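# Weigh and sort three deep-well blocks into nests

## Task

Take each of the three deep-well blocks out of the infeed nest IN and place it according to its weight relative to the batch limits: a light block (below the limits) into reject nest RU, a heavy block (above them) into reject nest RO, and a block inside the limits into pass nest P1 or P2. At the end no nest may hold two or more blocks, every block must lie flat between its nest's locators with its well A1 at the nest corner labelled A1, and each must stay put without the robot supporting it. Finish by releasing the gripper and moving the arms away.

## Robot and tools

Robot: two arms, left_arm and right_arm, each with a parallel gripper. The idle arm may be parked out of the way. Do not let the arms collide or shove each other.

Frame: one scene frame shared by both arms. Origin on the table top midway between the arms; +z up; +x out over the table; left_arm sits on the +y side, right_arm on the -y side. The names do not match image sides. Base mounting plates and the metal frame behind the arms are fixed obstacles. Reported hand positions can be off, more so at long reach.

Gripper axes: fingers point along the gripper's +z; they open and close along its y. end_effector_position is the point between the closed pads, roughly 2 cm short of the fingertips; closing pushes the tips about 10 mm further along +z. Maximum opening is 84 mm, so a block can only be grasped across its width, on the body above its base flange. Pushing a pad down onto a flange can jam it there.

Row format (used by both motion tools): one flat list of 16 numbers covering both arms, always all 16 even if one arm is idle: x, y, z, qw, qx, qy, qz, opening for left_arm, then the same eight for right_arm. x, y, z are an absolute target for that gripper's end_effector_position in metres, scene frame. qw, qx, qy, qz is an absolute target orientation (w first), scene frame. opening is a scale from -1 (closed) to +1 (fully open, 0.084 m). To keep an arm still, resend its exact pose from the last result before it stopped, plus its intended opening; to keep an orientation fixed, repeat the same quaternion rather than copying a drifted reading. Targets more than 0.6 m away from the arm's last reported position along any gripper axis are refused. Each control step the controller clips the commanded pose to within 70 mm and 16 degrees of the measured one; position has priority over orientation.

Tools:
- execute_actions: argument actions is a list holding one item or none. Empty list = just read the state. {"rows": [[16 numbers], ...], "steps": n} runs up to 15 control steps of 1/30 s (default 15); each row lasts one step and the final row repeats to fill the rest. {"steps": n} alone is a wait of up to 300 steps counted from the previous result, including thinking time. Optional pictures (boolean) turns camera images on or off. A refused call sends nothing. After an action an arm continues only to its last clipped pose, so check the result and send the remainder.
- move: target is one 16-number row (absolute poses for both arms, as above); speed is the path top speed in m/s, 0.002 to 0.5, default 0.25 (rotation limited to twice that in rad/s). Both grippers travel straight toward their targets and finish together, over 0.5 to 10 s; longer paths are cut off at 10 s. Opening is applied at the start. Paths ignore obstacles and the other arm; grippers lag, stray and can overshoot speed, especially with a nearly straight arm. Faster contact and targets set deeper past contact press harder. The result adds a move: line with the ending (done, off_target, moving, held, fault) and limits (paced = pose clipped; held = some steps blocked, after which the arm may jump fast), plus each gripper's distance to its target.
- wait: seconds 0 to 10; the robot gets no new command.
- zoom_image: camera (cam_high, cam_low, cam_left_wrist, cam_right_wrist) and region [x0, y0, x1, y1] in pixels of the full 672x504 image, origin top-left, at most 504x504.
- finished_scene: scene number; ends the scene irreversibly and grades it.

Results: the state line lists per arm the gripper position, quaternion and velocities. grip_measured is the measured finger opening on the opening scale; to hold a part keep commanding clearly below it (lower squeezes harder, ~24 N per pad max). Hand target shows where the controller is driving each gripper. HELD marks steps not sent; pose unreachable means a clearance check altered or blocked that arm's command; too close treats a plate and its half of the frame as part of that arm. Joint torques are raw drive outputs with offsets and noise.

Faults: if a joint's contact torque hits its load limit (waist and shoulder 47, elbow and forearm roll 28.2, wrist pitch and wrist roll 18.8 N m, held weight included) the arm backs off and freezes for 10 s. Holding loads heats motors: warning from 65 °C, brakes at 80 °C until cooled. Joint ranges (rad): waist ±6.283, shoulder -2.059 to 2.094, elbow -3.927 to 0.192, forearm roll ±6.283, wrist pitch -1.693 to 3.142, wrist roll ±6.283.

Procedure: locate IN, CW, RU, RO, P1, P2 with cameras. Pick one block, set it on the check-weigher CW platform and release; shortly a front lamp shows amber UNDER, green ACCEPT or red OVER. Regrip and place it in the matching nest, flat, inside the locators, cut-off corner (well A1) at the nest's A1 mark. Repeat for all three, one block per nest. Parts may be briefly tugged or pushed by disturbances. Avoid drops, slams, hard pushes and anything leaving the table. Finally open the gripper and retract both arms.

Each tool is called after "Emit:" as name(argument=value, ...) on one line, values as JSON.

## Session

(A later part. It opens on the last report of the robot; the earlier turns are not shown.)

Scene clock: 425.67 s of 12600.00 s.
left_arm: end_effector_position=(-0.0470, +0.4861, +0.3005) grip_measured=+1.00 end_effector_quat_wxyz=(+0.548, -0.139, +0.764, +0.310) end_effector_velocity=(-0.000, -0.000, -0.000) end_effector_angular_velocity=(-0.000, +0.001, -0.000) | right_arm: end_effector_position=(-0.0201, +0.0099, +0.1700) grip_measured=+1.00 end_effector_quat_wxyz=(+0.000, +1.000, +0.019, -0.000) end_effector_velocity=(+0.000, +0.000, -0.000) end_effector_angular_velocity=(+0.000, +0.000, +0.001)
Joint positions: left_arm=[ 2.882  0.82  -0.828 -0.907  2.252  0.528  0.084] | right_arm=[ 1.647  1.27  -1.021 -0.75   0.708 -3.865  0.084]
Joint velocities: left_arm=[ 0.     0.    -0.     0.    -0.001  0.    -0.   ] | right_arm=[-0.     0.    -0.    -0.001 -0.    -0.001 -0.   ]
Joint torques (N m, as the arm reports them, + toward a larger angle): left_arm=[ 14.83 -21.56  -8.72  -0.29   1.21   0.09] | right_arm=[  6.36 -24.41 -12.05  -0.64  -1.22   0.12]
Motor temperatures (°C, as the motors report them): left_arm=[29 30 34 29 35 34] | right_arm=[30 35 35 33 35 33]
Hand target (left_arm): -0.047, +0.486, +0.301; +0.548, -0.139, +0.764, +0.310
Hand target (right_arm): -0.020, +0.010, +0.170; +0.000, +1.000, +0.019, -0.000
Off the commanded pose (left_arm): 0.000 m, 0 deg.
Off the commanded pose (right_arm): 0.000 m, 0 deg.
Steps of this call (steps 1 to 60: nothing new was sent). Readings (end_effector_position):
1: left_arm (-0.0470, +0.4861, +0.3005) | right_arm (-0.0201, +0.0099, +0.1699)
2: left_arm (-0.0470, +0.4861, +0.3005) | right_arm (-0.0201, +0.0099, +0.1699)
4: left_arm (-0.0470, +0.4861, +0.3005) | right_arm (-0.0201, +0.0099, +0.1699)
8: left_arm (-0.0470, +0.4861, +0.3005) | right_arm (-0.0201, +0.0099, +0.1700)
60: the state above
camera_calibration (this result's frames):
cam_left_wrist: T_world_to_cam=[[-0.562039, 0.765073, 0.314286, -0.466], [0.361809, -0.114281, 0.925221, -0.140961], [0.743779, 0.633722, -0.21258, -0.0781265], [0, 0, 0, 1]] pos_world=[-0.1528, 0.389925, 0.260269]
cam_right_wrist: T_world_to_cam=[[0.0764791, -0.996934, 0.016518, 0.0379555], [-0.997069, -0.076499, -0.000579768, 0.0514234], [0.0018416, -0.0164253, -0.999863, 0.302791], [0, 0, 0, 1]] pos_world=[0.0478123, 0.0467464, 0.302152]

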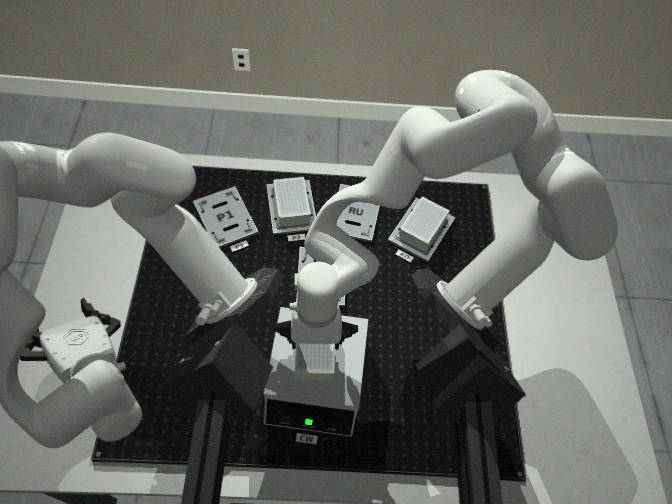

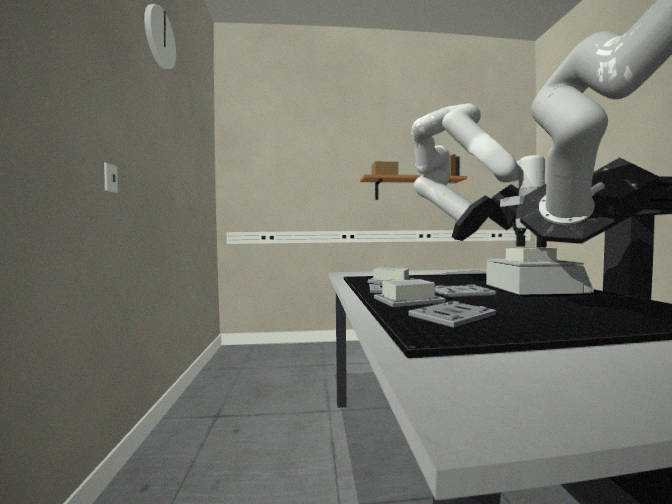

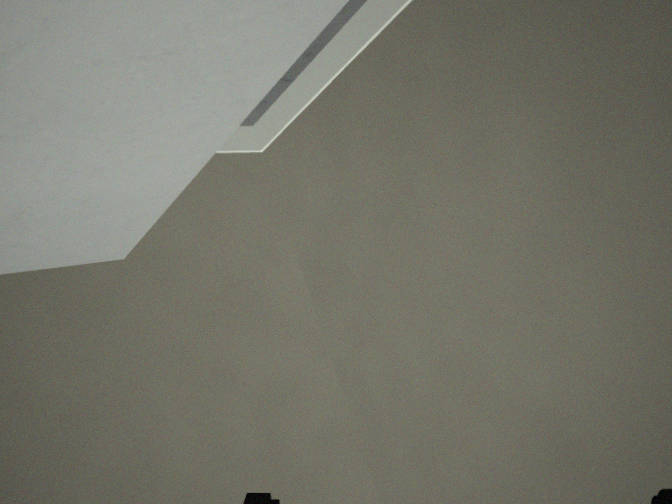

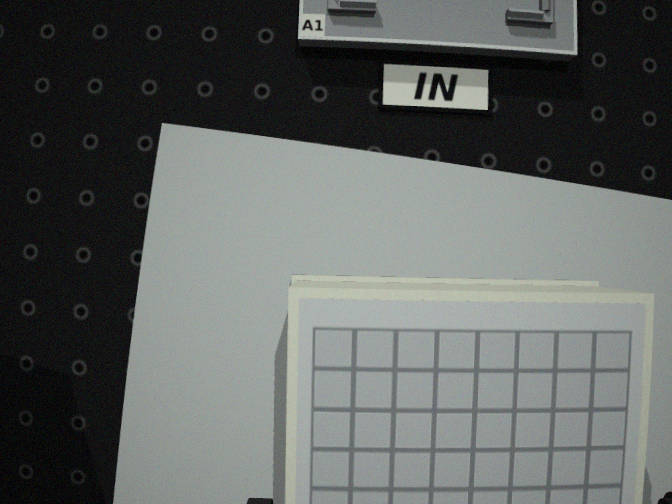

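Emit:
move(target=[-0.047,0.4861,0.3005,0.548,-0.139,0.764,0.310,1,-0.02,0.0103,0.169,0,0.9998,0.0192,0,1], speed=0.01)

Emit:
move(target=[-0.047,0.4861,0.3005,0.548,-0.139,0.764,0.310,1,-0.02,0.0103,0.1452,0,0.9998,0.0192,0,1], speed=0.015)

Emit:
move(target=[-0.047,0.4861,0.3005,0.548,-0.139,0.764,0.310,1,-0.02,0.0103,0.1452,0,0.9998,0.0192,0,-0.5])

Emit:
move(target=[-0.047,0.4861,0.3005,0.548,-0.139,0.764,0.310,1,-0.02,0.0103,0.175,0,0.9998,0.0192,0,-0.5], speed=0.05)

Emit:
move(target=[-0.047,0.4861,0.3005,0.548,-0.139,0.764,0.310,1,0.27,0.03,0.175,0,0.9998,0.0192,0,-0.5], speed=0.15)

Emit:
move(target=[-0.047,0.4861,0.3005,0.548,-0.139,0.764,0.310,1,0.385,0.255,0.136,0,0.968,0.25,0,-0.5], speed=0.1)

Scene clock: 447.37 s of 12600.00 s.
left_arm: end_effector_position=(-0.0470, +0.4861, +0.3005) grip_measured=+1.00 end_effector_quat_wxyz=(+0.548, -0.139, +0.764, +0.310) end_effector_velocity=(+0.000, -0.000, -0.000) end_effector_angular_velocity=(-0.001, -0.001, -0.001) | right_arm: end_effector_position=(-0.0200, +0.0103, +0.1690) grip_measured=+1.00 end_effector_quat_wxyz=(+0.000, +1.000, +0.019, +0.000) end_effector_velocity=(-0.000, +0.000, -0.000) end_effector_angular_velocity=(+0.001, -0.000, +0.001)
Joint positions: left_arm=[ 2.882  0.82  -0.828 -0.907  2.252  0.528  0.084] | right_arm=[ 1.645  1.273 -1.023 -0.754  0.708 -3.863  0.084]
Joint velocities: left_arm=[-0.002  0.    -0.     0.    -0.     0.    -0.   ] | right_arm=[-0.     0.001 -0.001 -0.002 -0.     0.    -0.   ]
Joint torques (N m, as the arm reports them, + toward a larger angle): left_arm=[ 14.93 -21.53  -8.55  -0.25   1.18   0.03] | right_arm=[  6.17 -24.44 -11.16  -0.6   -0.96   0.05]
Motor temperatures (°C, as the motors report them): left_arm=[29 30 34 29 35 34] | right_arm=[29 36 37 33 35 33]
Hand target (left_arm): -0.047, +0.486, +0.301; +0.548, -0.139, +0.764, +0.310
Hand target (right_arm): -0.020, +0.010, +0.169; -0.000, +1.000, +0.019, +0.000
Off the commanded pose (left_arm): 0.000 m, 0 deg.
Off the commanded pose (right_arm): 0.000 m, 0 deg.
After step 90, 18.00 s passed at rest.
move: done
camera_calibration (this result's frames):
cam_left_wrist: T_world_to_cam=[[-0.562039, 0.765073, 0.314286, -0.466], [0.361809, -0.114281, 0.925221, -0.140961], [0.743779, 0.633722, -0.21258, -0.0781264], [0, 0, 0, 1]] pos_world=[-0.1528, 0.389925, 0.260269]
cam_right_wrist: T_world_to_cam=[[0.0764051, -0.996941, 0.0164376, 0.0383331], [-0.997075, -0.0764276, -0.000747202, 0.0515343], [0.0020012, -0.0163324, -0.999865, 0.30178], [0, 0, 0, 1]] pos_world=[0.0478508, 0.0470833, 0.301148]

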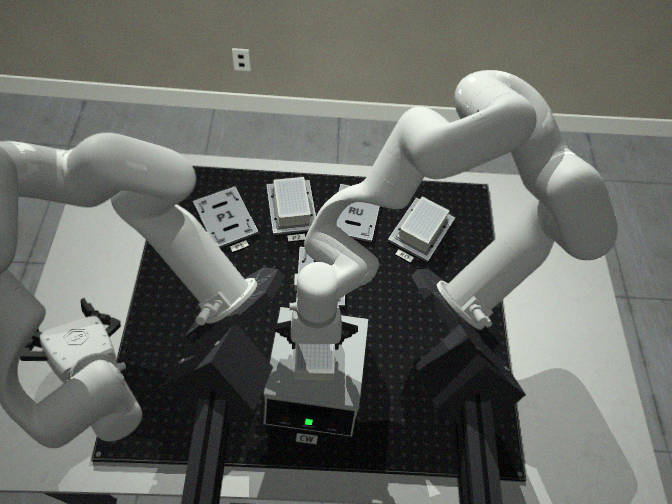

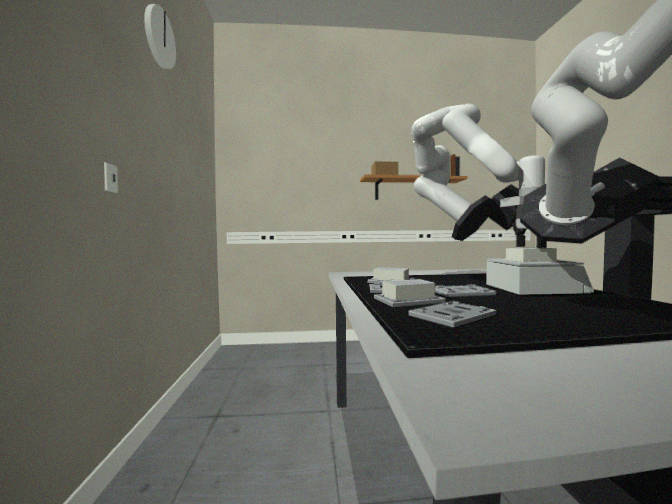

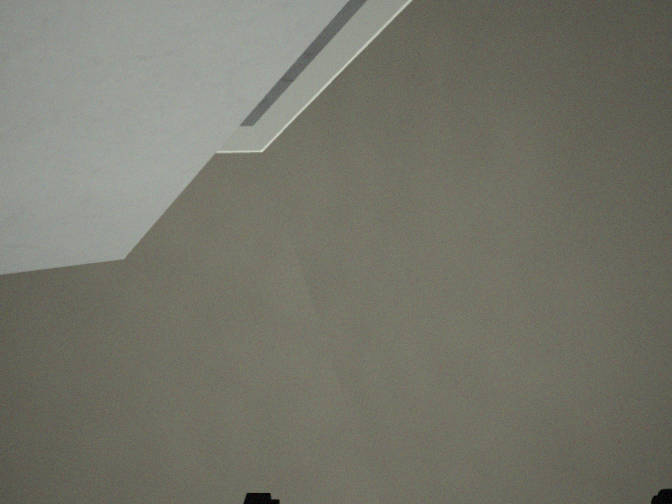

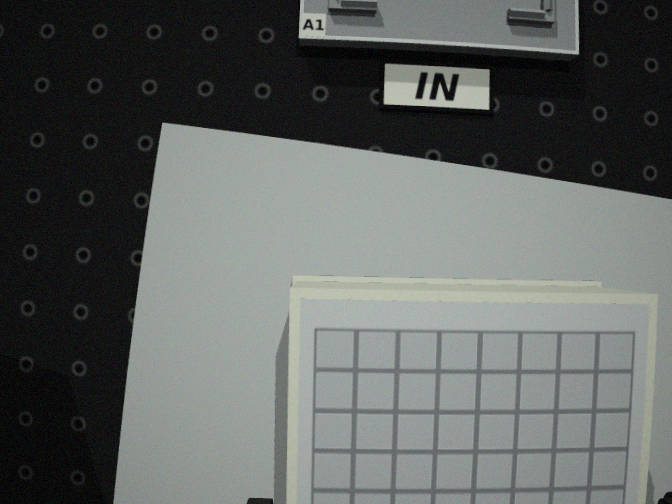

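Scene clock: 449.23 s of 12600.00 s.
left_arm: end_effector_position=(-0.0470, +0.4861, +0.3005) grip_measured=+1.00 end_effector_quat_wxyz=(+0.548, -0.139, +0.764, +0.310) end_effector_velocity=(+0.000, +0.000, +0.001) end_effector_angular_velocity=(+0.001, -0.001, +0.001) | right_arm: end_effector_position=(-0.0200, +0.0104, +0.1453) grip_measured=+1.00 end_effector_quat_wxyz=(-0.000, +1.000, +0.019, +0.000) end_effector_velocity=(+0.000, +0.001, -0.001) end_effector_angular_velocity=(+0.003, -0.002, +0.001)
Joint positions: left_arm=[ 2.882  0.82  -0.828 -0.907  2.252  0.528  0.084] | right_arm=[ 1.593  1.329 -1.041 -0.848  0.691 -3.805  0.084]
Joint velocities: left_arm=[ 0.001  0.     0.     0.001  0.002 -0.001  0.   ] | right_arm=[-0.001  0.003 -0.003 -0.008 -0.     0.004 -0.   ]
Joint torques (N m, as the arm reports them, + toward a larger angle): left_arm=[ 14.29 -21.66  -8.53  -0.18   1.23  -0.15] | right_arm=[  6.86 -24.   -11.33  -0.72  -1.3   -0.21]
Motor temperatures (°C, as the motors report them): left_arm=[29 30 34 29 35 34] | right_arm=[29 36 37 33 35 33]
Hand target (left_arm): -0.047, +0.486, +0.300; +0.548, -0.139, +0.764, +0.310
Hand target (right_arm): -0.020, +0.010, +0.145; -0.000, +1.000, +0.019, +0.000
Off the commanded pose (left_arm): 0.000 m, 0 deg.
Off the commanded pose (right_arm): 0.000 m, 0 deg.
move: done
camera_calibration (this result's frames):
cam_left_wrist: T_world_to_cam=[[-0.562039, 0.765073, 0.314286, -0.466], [0.361809, -0.114281, 0.925221, -0.140961], [0.743778, 0.633722, -0.21258, -0.0781265], [0, 0, 0, 1]] pos_world=[-0.1528, 0.389925, 0.260269]
cam_right_wrist: T_world_to_cam=[[0.0763318, -0.996949, 0.0163438, 0.0388156], [-0.99708, -0.0763566, -0.000896744, 0.0515913], [0.00214197, -0.0162276, -0.999866, 0.278058], [0, 0, 0, 1]] pos_world=[0.0478822, 0.0471487, 0.277432]

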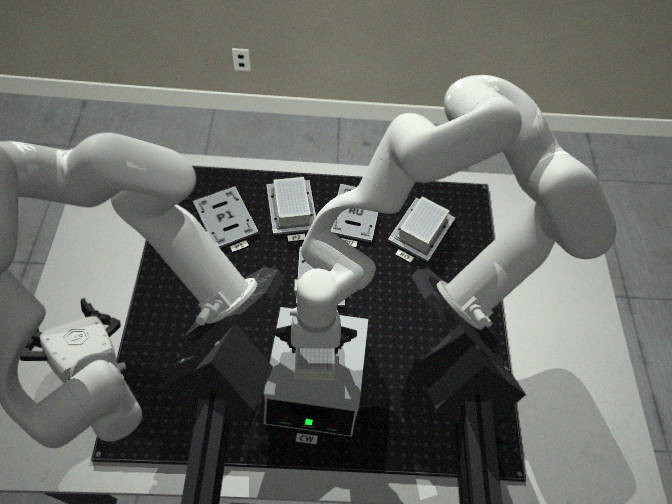

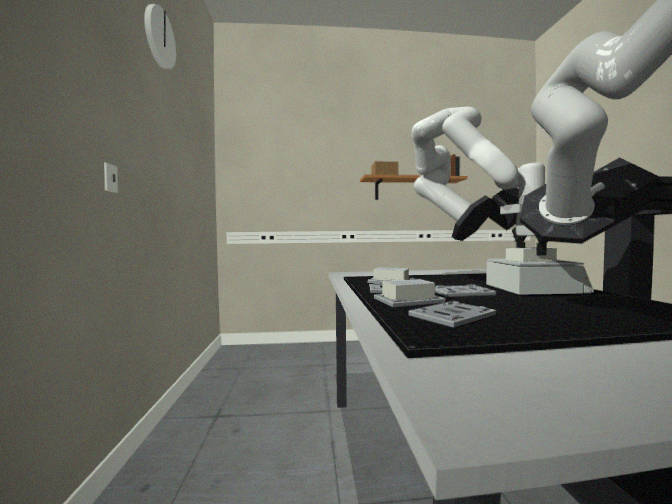

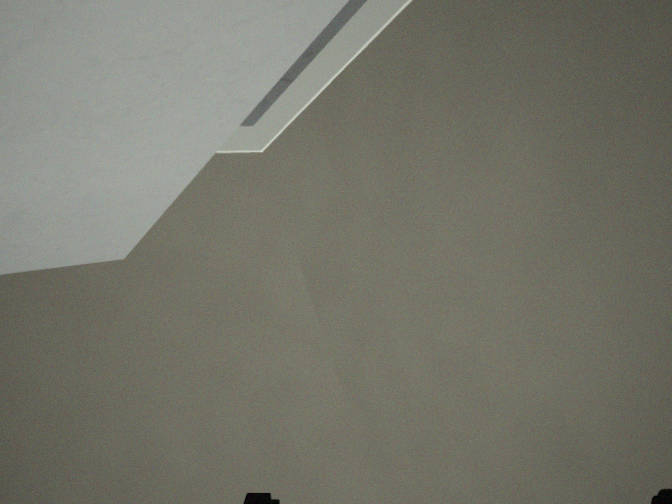

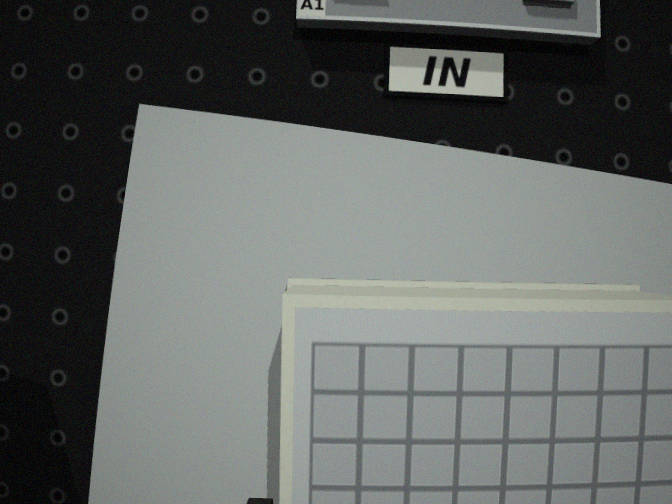

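Scene clock: 449.93 s of 12600.00 s.
left_arm: end_effector_position=(-0.0470, +0.4861, +0.3005) grip_measured=+1.00 end_effector_quat_wxyz=(+0.548, -0.139, +0.764, +0.310) end_effector_velocity=(+0.000, +0.000, -0.000) end_effector_angular_velocity=(-0.000, -0.000, +0.000) | right_arm: end_effector_position=(-0.0200, +0.0105, +0.1453) grip_measured=+0.96 end_effector_quat_wxyz=(-0.000, +1.000, +0.019, -0.000) end_effector_velocity=(+0.000, -0.000, -0.000) end_effector_angular_velocity=(-0.000, +0.000, +0.001)
Joint positions: left_arm=[ 2.882  0.82  -0.828 -0.907  2.252  0.528  0.084] | right_arm=[ 1.593  1.329 -1.041 -0.848  0.691 -3.805  0.083]
Joint velocities: left_arm=[-0.  0.  0. -0. -0. -0.  0.] | right_arm=[-0.001  0.    -0.    -0.001  0.    -0.001  0.   ]
Joint torques (N m, as the arm reports them, + toward a larger angle): left_arm=[ 14.61 -21.19  -8.45  -0.17   1.24   0.01] | right_arm=[  6.61 -22.98 -10.41  -1.07  -1.34  -0.17]
Motor temperatures (°C, as the motors report them): left_arm=[29 30 34 29 35 34] | right_arm=[29 36 37 33 35 33]
Hand target (left_arm): -0.047, +0.486, +0.301; +0.548, -0.139, +0.764, +0.310
Hand target (right_arm): -0.020, +0.010, +0.145; -0.000, +1.000, +0.019, +0.000
Off the commanded pose (left_arm): 0.000 m, 0 deg.
Off the commanded pose (right_arm): 0.000 m, 0 deg.
move: done
camera_calibration (this result's frames):
cam_left_wrist: T_world_to_cam=[[-0.562039, 0.765073, 0.314286, -0.466], [0.361809, -0.114281, 0.925221, -0.140961], [0.743779, 0.633722, -0.21258, -0.0781264], [0, 0, 0, 1]] pos_world=[-0.1528, 0.389925, 0.260269]
cam_right_wrist: T_world_to_cam=[[0.0762741, -0.996958, 0.0160185, 0.0389806], [-0.997085, -0.0762954, -0.000719683, 0.0515581], [0.00193963, -0.0159169, -0.999871, 0.278093], [0, 0, 0, 1]] pos_world=[0.0478952, 0.0472221, 0.27747]

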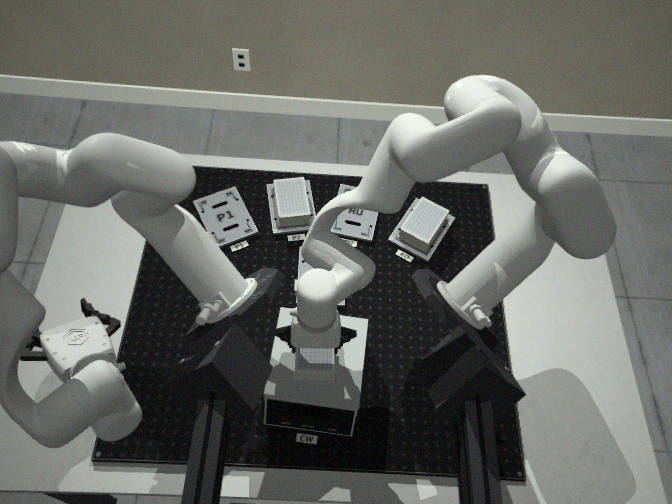

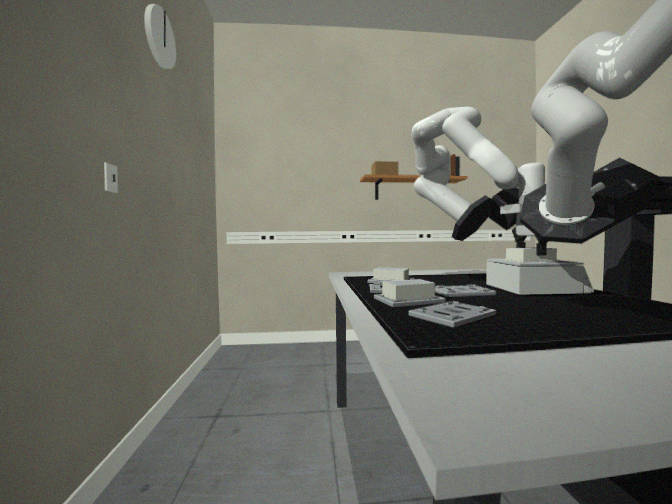

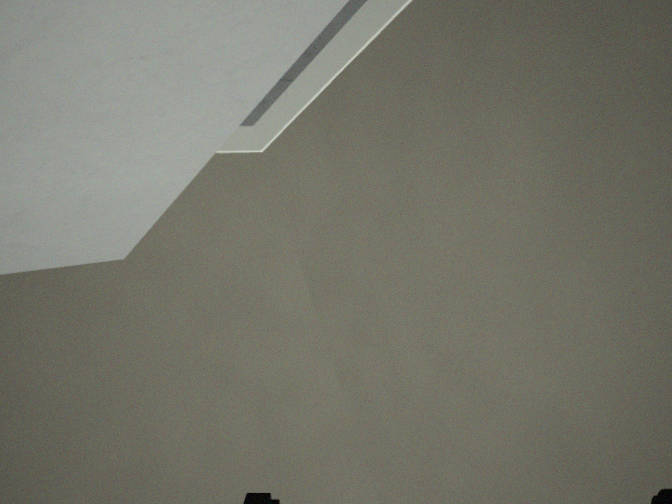

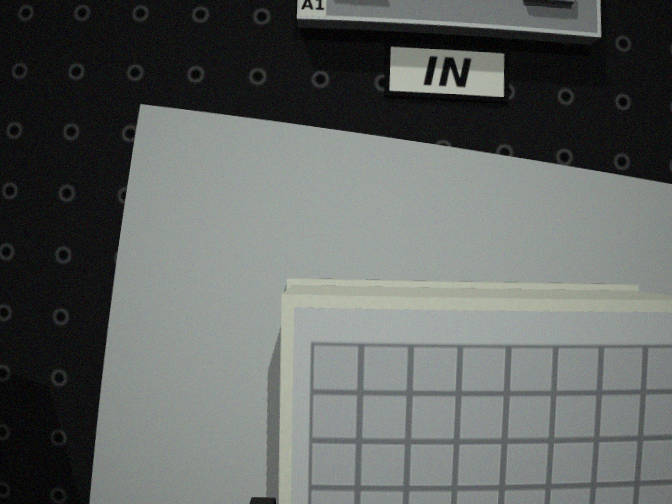

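Scene clock: 450.93 s of 12600.00 s.
left_arm: end_effector_position=(-0.0470, +0.4861, +0.3005) grip_measured=+1.00 end_effector_quat_wxyz=(+0.548, -0.139, +0.764, +0.310) end_effector_velocity=(-0.000, +0.000, +0.000) end_effector_angular_velocity=(+0.001, +0.002, +0.001) | right_arm: end_effector_position=(-0.0201, +0.0101, +0.1747) grip_measured=+0.96 end_effector_quat_wxyz=(+0.000, +1.000, +0.019, -0.000) end_effector_velocity=(-0.000, -0.000, +0.002) end_effector_angular_velocity=(-0.002, +0.000, -0.001)
Joint positions: left_arm=[ 2.882  0.82  -0.828 -0.907  2.252  0.528  0.084] | right_arm=[ 1.657  1.26  -1.019 -0.732  0.713 -3.877  0.083]
Joint velocities: left_arm=[ 0.001 -0.    -0.001 -0.001 -0.     0.    -0.   ] | right_arm=[ 0.005 -0.004  0.001  0.011  0.003 -0.005 -0.   ]
Joint torques (N m, as the arm reports them, + toward a larger angle): left_arm=[ 14.66 -21.43  -8.43  -0.22   1.27   0.03] | right_arm=[  6.61 -25.09 -12.17  -0.6   -1.26  -0.27]
Motor temperatures (°C, as the motors report them): left_arm=[29 30 34 29 35 34] | right_arm=[29 36 37 33 35 33]
Hand target (left_arm): -0.047, +0.486, +0.300; +0.548, -0.139, +0.764, +0.310
Hand target (right_arm): -0.020, +0.010, +0.175; +0.000, +1.000, +0.019, -0.000
Off the commanded pose (left_arm): 0.000 m, 0 deg.
Off the commanded pose (right_arm): 0.000 m, 0 deg.
move: done
camera_calibration (this result's frames):
cam_left_wrist: T_world_to_cam=[[-0.562039, 0.765073, 0.314286, -0.466], [0.361809, -0.114281, 0.925221, -0.140961], [0.743779, 0.633722, -0.21258, -0.0781264], [0, 0, 0, 1]] pos_world=[-0.1528, 0.389925, 0.260269]
cam_right_wrist: T_world_to_cam=[[0.0766105, -0.996919, 0.0168156, 0.0379766], [-0.997059, -0.0766307, -0.000558199, 0.051415], [0.00184507, -0.0167234, -0.999858, 0.307489], [0, 0, 0, 1]] pos_world=[0.047787, 0.0469418, 0.306836]

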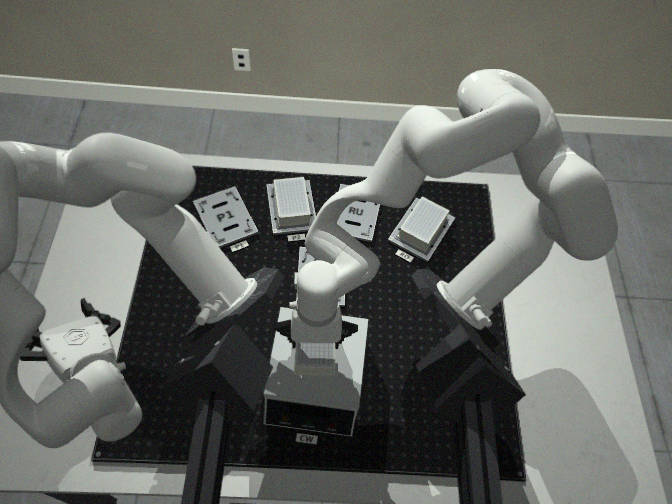

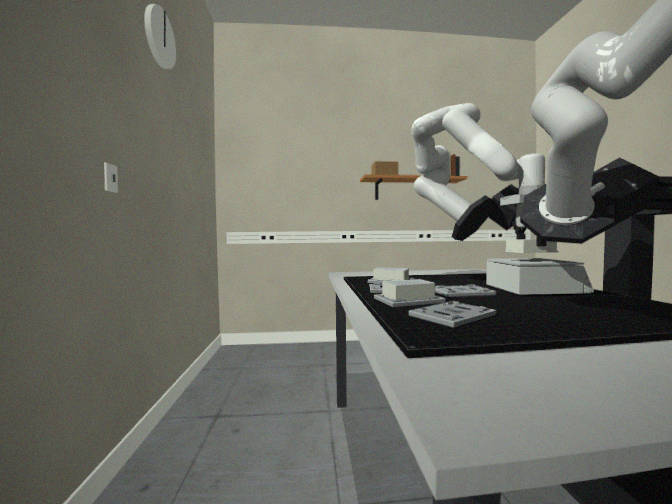

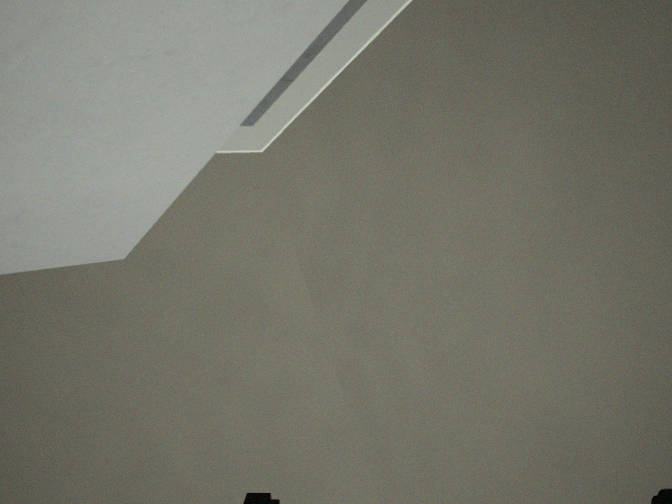

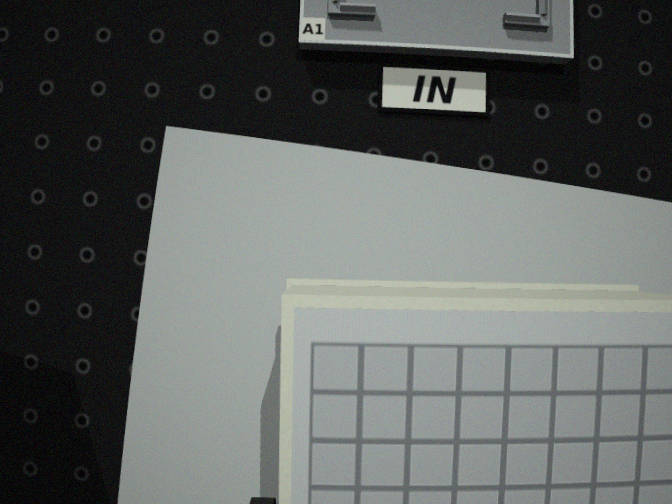

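Scene clock: 453.37 s of 12600.00 s.
left_arm: end_effector_position=(-0.0470, +0.4861, +0.3005) grip_measured=+1.00 end_effector_quat_wxyz=(+0.548, -0.139, +0.764, +0.310) end_effector_velocity=(-0.000, -0.000, +0.000) end_effector_angular_velocity=(+0.000, +0.002, +0.001) | right_arm: end_effector_position=(+0.2703, +0.0289, +0.1745) grip_measured=+0.96 end_effector_quat_wxyz=(+0.001, +1.000, +0.019, +0.001) end_effector_velocity=(+0.004, +0.002, +0.001) end_effector_angular_velocity=(+0.003, -0.002, -0.001)
Joint positions: left_arm=[ 2.882  0.82  -0.828 -0.907  2.252  0.528  0.084] | right_arm=[ 1.02   0.883 -1.054 -1.111  0.973 -4.275  0.083]
Joint velocities: left_arm=[ 0.001 -0.     0.     0.    -0.001  0.001 -0.   ] | right_arm=[-0.002 -0.002 -0.007 -0.001  0.002 -0.006 -0.   ]
Joint torques (N m, as the arm reports them, + toward a larger angle): left_arm=[ 14.65 -21.64  -8.67  -0.05   1.17   0.1 ] | right_arm=[ 14.5  -18.6   -9.43  -0.7   -1.44  -0.16]
Motor temperatures (°C, as the motors report them): left_arm=[29 30 34 29 35 34] | right_arm=[29 36 37 33 35 33]
Hand target (left_arm): -0.047, +0.486, +0.300; +0.548, -0.139, +0.764, +0.310
Hand target (right_arm): +0.271, +0.029, +0.175; +0.001, +1.000, +0.019, +0.001
Off the commanded pose (left_arm): 0.000 m, 0 deg.
Off the commanded pose (right_arm): 0.001 m, 0 deg.
move: done
camera_calibration (this result's frames):
cam_left_wrist: T_world_to_cam=[[-0.562039, 0.765073, 0.314286, -0.466], [0.361809, -0.114281, 0.925221, -0.140961], [0.743779, 0.633722, -0.21258, -0.0781264], [0, 0, 0, 1]] pos_world=[-0.1528, 0.389925, 0.260269]
cam_right_wrist: T_world_to_cam=[[0.0758736, -0.996948, 0.0183581, 0.0344731], [-0.997113, -0.0759174, -0.00169817, 0.342624], [0.00308669, -0.0181763, -0.99983, 0.306687], [0, 0, 0, 1]] pos_world=[0.338072, 0.0659534, 0.306584]

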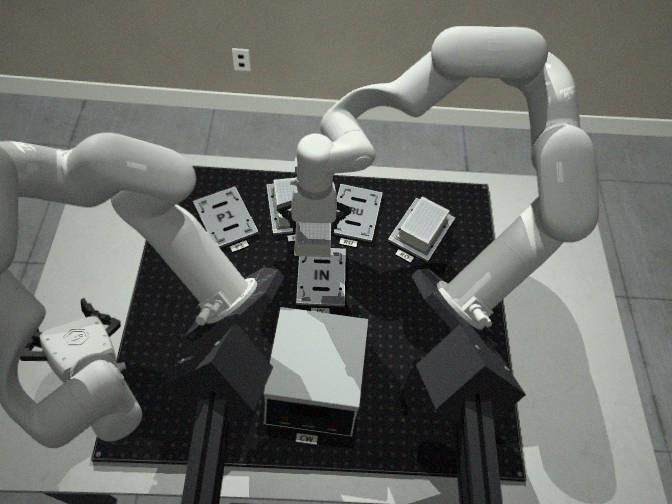

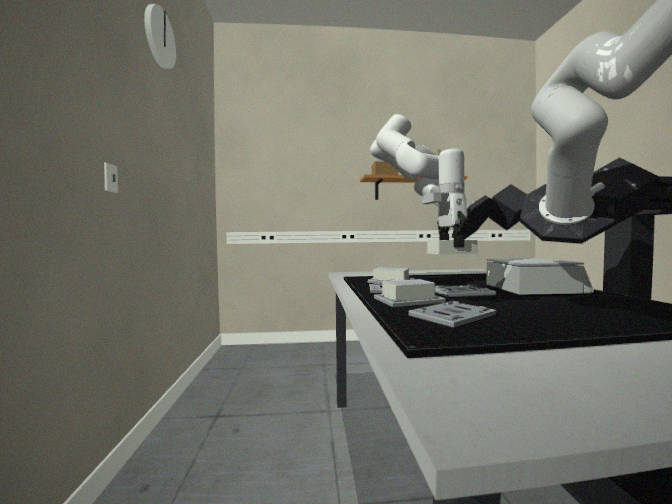

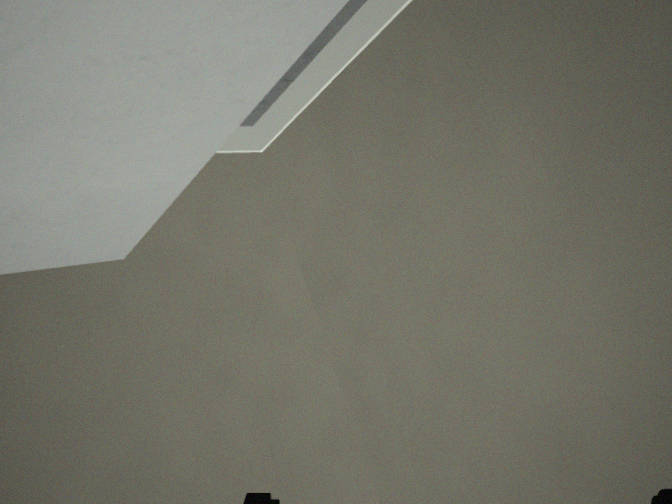

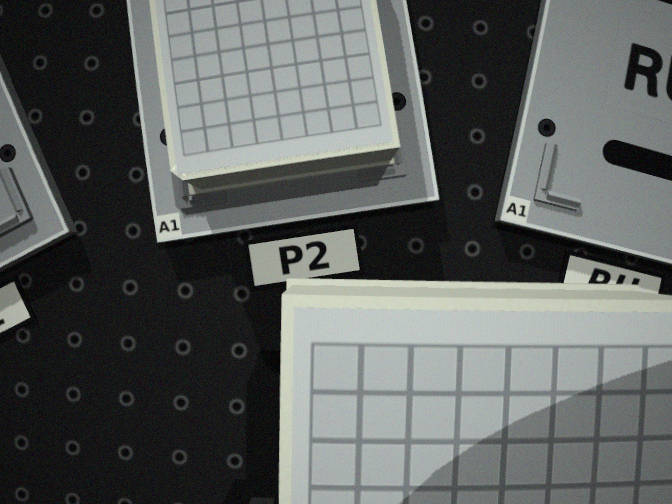

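Scene clock: 456.67 s of 12600.00 s.
left_arm: end_effector_position=(-0.0470, +0.4861, +0.3005) grip_measured=+1.00 end_effector_quat_wxyz=(+0.548, -0.139, +0.764, +0.310) end_effector_velocity=(+0.000, -0.000, -0.001) end_effector_angular_velocity=(-0.001, -0.001, -0.000) | right_arm: end_effector_position=(+0.3851, +0.2532, +0.1365) grip_measured=+0.96 end_effector_quat_wxyz=(-0.032, +0.968, +0.249, +0.020) end_effector_velocity=(-0.001, +0.001, -0.000) end_effector_angular_velocity=(+0.004, -0.002, +0.004)
Joint positions: left_arm=[ 2.882  0.82  -0.828 -0.907  2.252  0.528  0.084] | right_arm=[ 0.978  1.86  -2.699 -0.895  1.254 -5.364  0.083]
Joint velocities: left_arm=[-0.001  0.     0.001 -0.    -0.001  0.     0.   ] | right_arm=[ 0.     0.008 -0.011 -0.    -0.002 -0.006  0.   ]
Joint torques (N m, as the arm reports them, + toward a larger angle): left_arm=[ 14.93 -21.68  -8.68  -0.2    1.15   0.19] | right_arm=[ 18.97 -26.72 -11.84  -0.97  -1.47  -0.2 ]
Motor temperatures (°C, as the motors report them): left_arm=[29 30 34 29 35 34] | right_arm=[29 36 37 33 35 33]
Hand target (left_arm): -0.047, +0.486, +0.300; +0.548, -0.139, +0.764, +0.310
Hand target (right_arm): +0.385, +0.253, +0.136; -0.032, +0.968, +0.250, +0.020
Off the commanded pose (left_arm): 0.000 m, 0 deg.
Off the commanded pose (right_arm): 0.002 m, 4 deg.
elbow stopped short (right arm): the move would have taken joint 3 (elbow) straighter than the controller allows; a more bent joint 3 avoids this.
move: off_target (right_arm)
camera_calibration (this result's frames):
cam_left_wrist: T_world_to_cam=[[-0.562039, 0.765073, 0.314286, -0.466], [0.361809, -0.114281, 0.925221, -0.140961], [0.743779, 0.633722, -0.21258, -0.0781264], [0, 0, 0, 1]] pos_world=[-0.1528, 0.389925, 0.260269]
cam_right_wrist: T_world_to_cam=[[0.516222, -0.855774, -0.0341421, 0.0518961], [-0.855889, -0.514022, -0.0568908, 0.538058], [0.0311359, 0.0585901, -0.997796, 0.241908], [0, 0, 0, 1]] pos_world=[0.426196, 0.306811, 0.273758]

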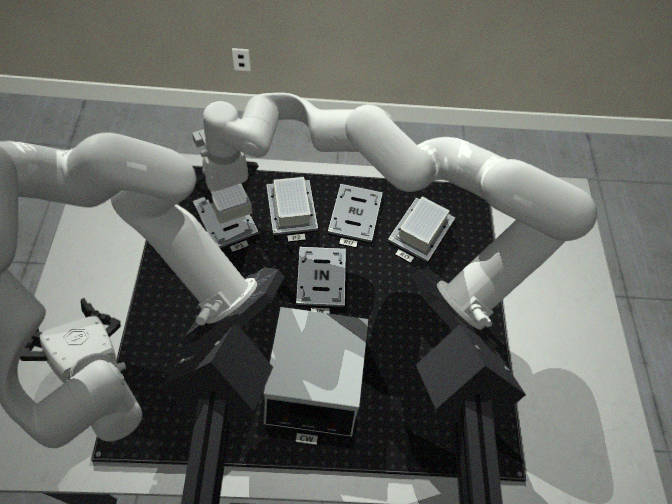

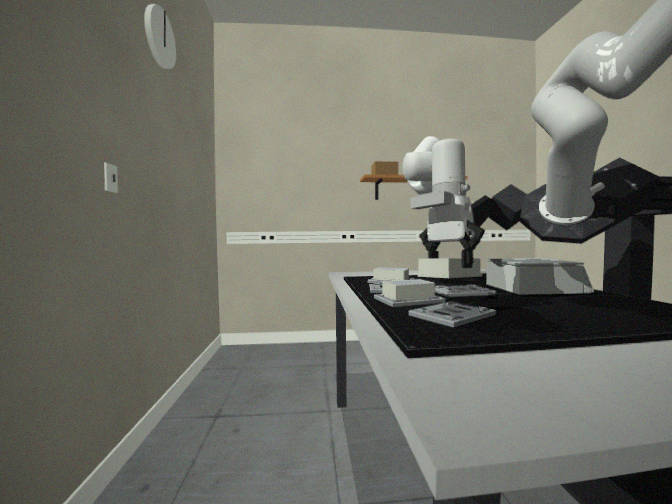

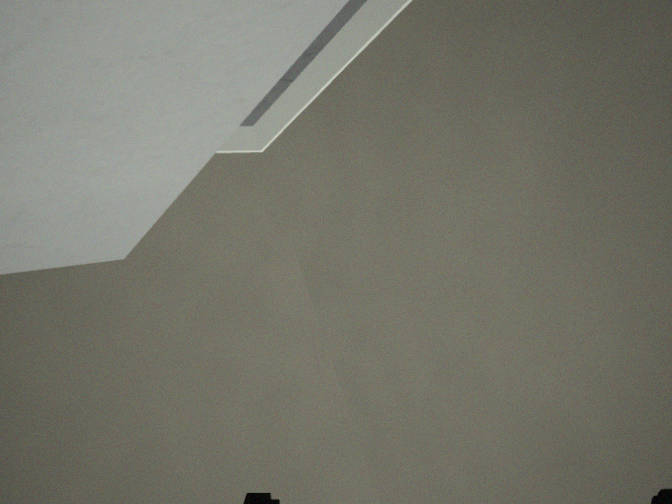

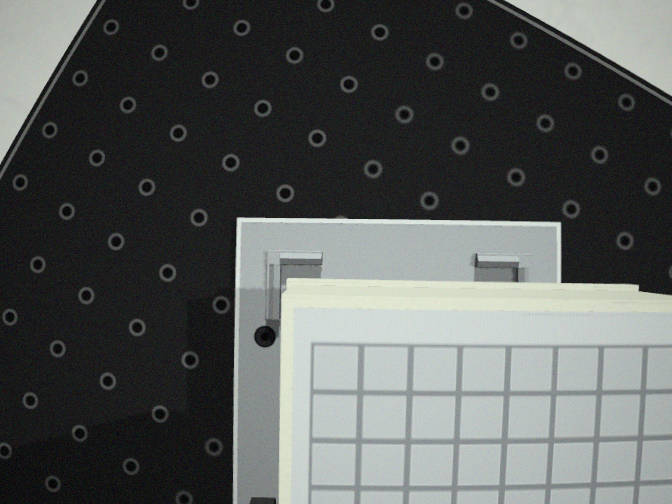

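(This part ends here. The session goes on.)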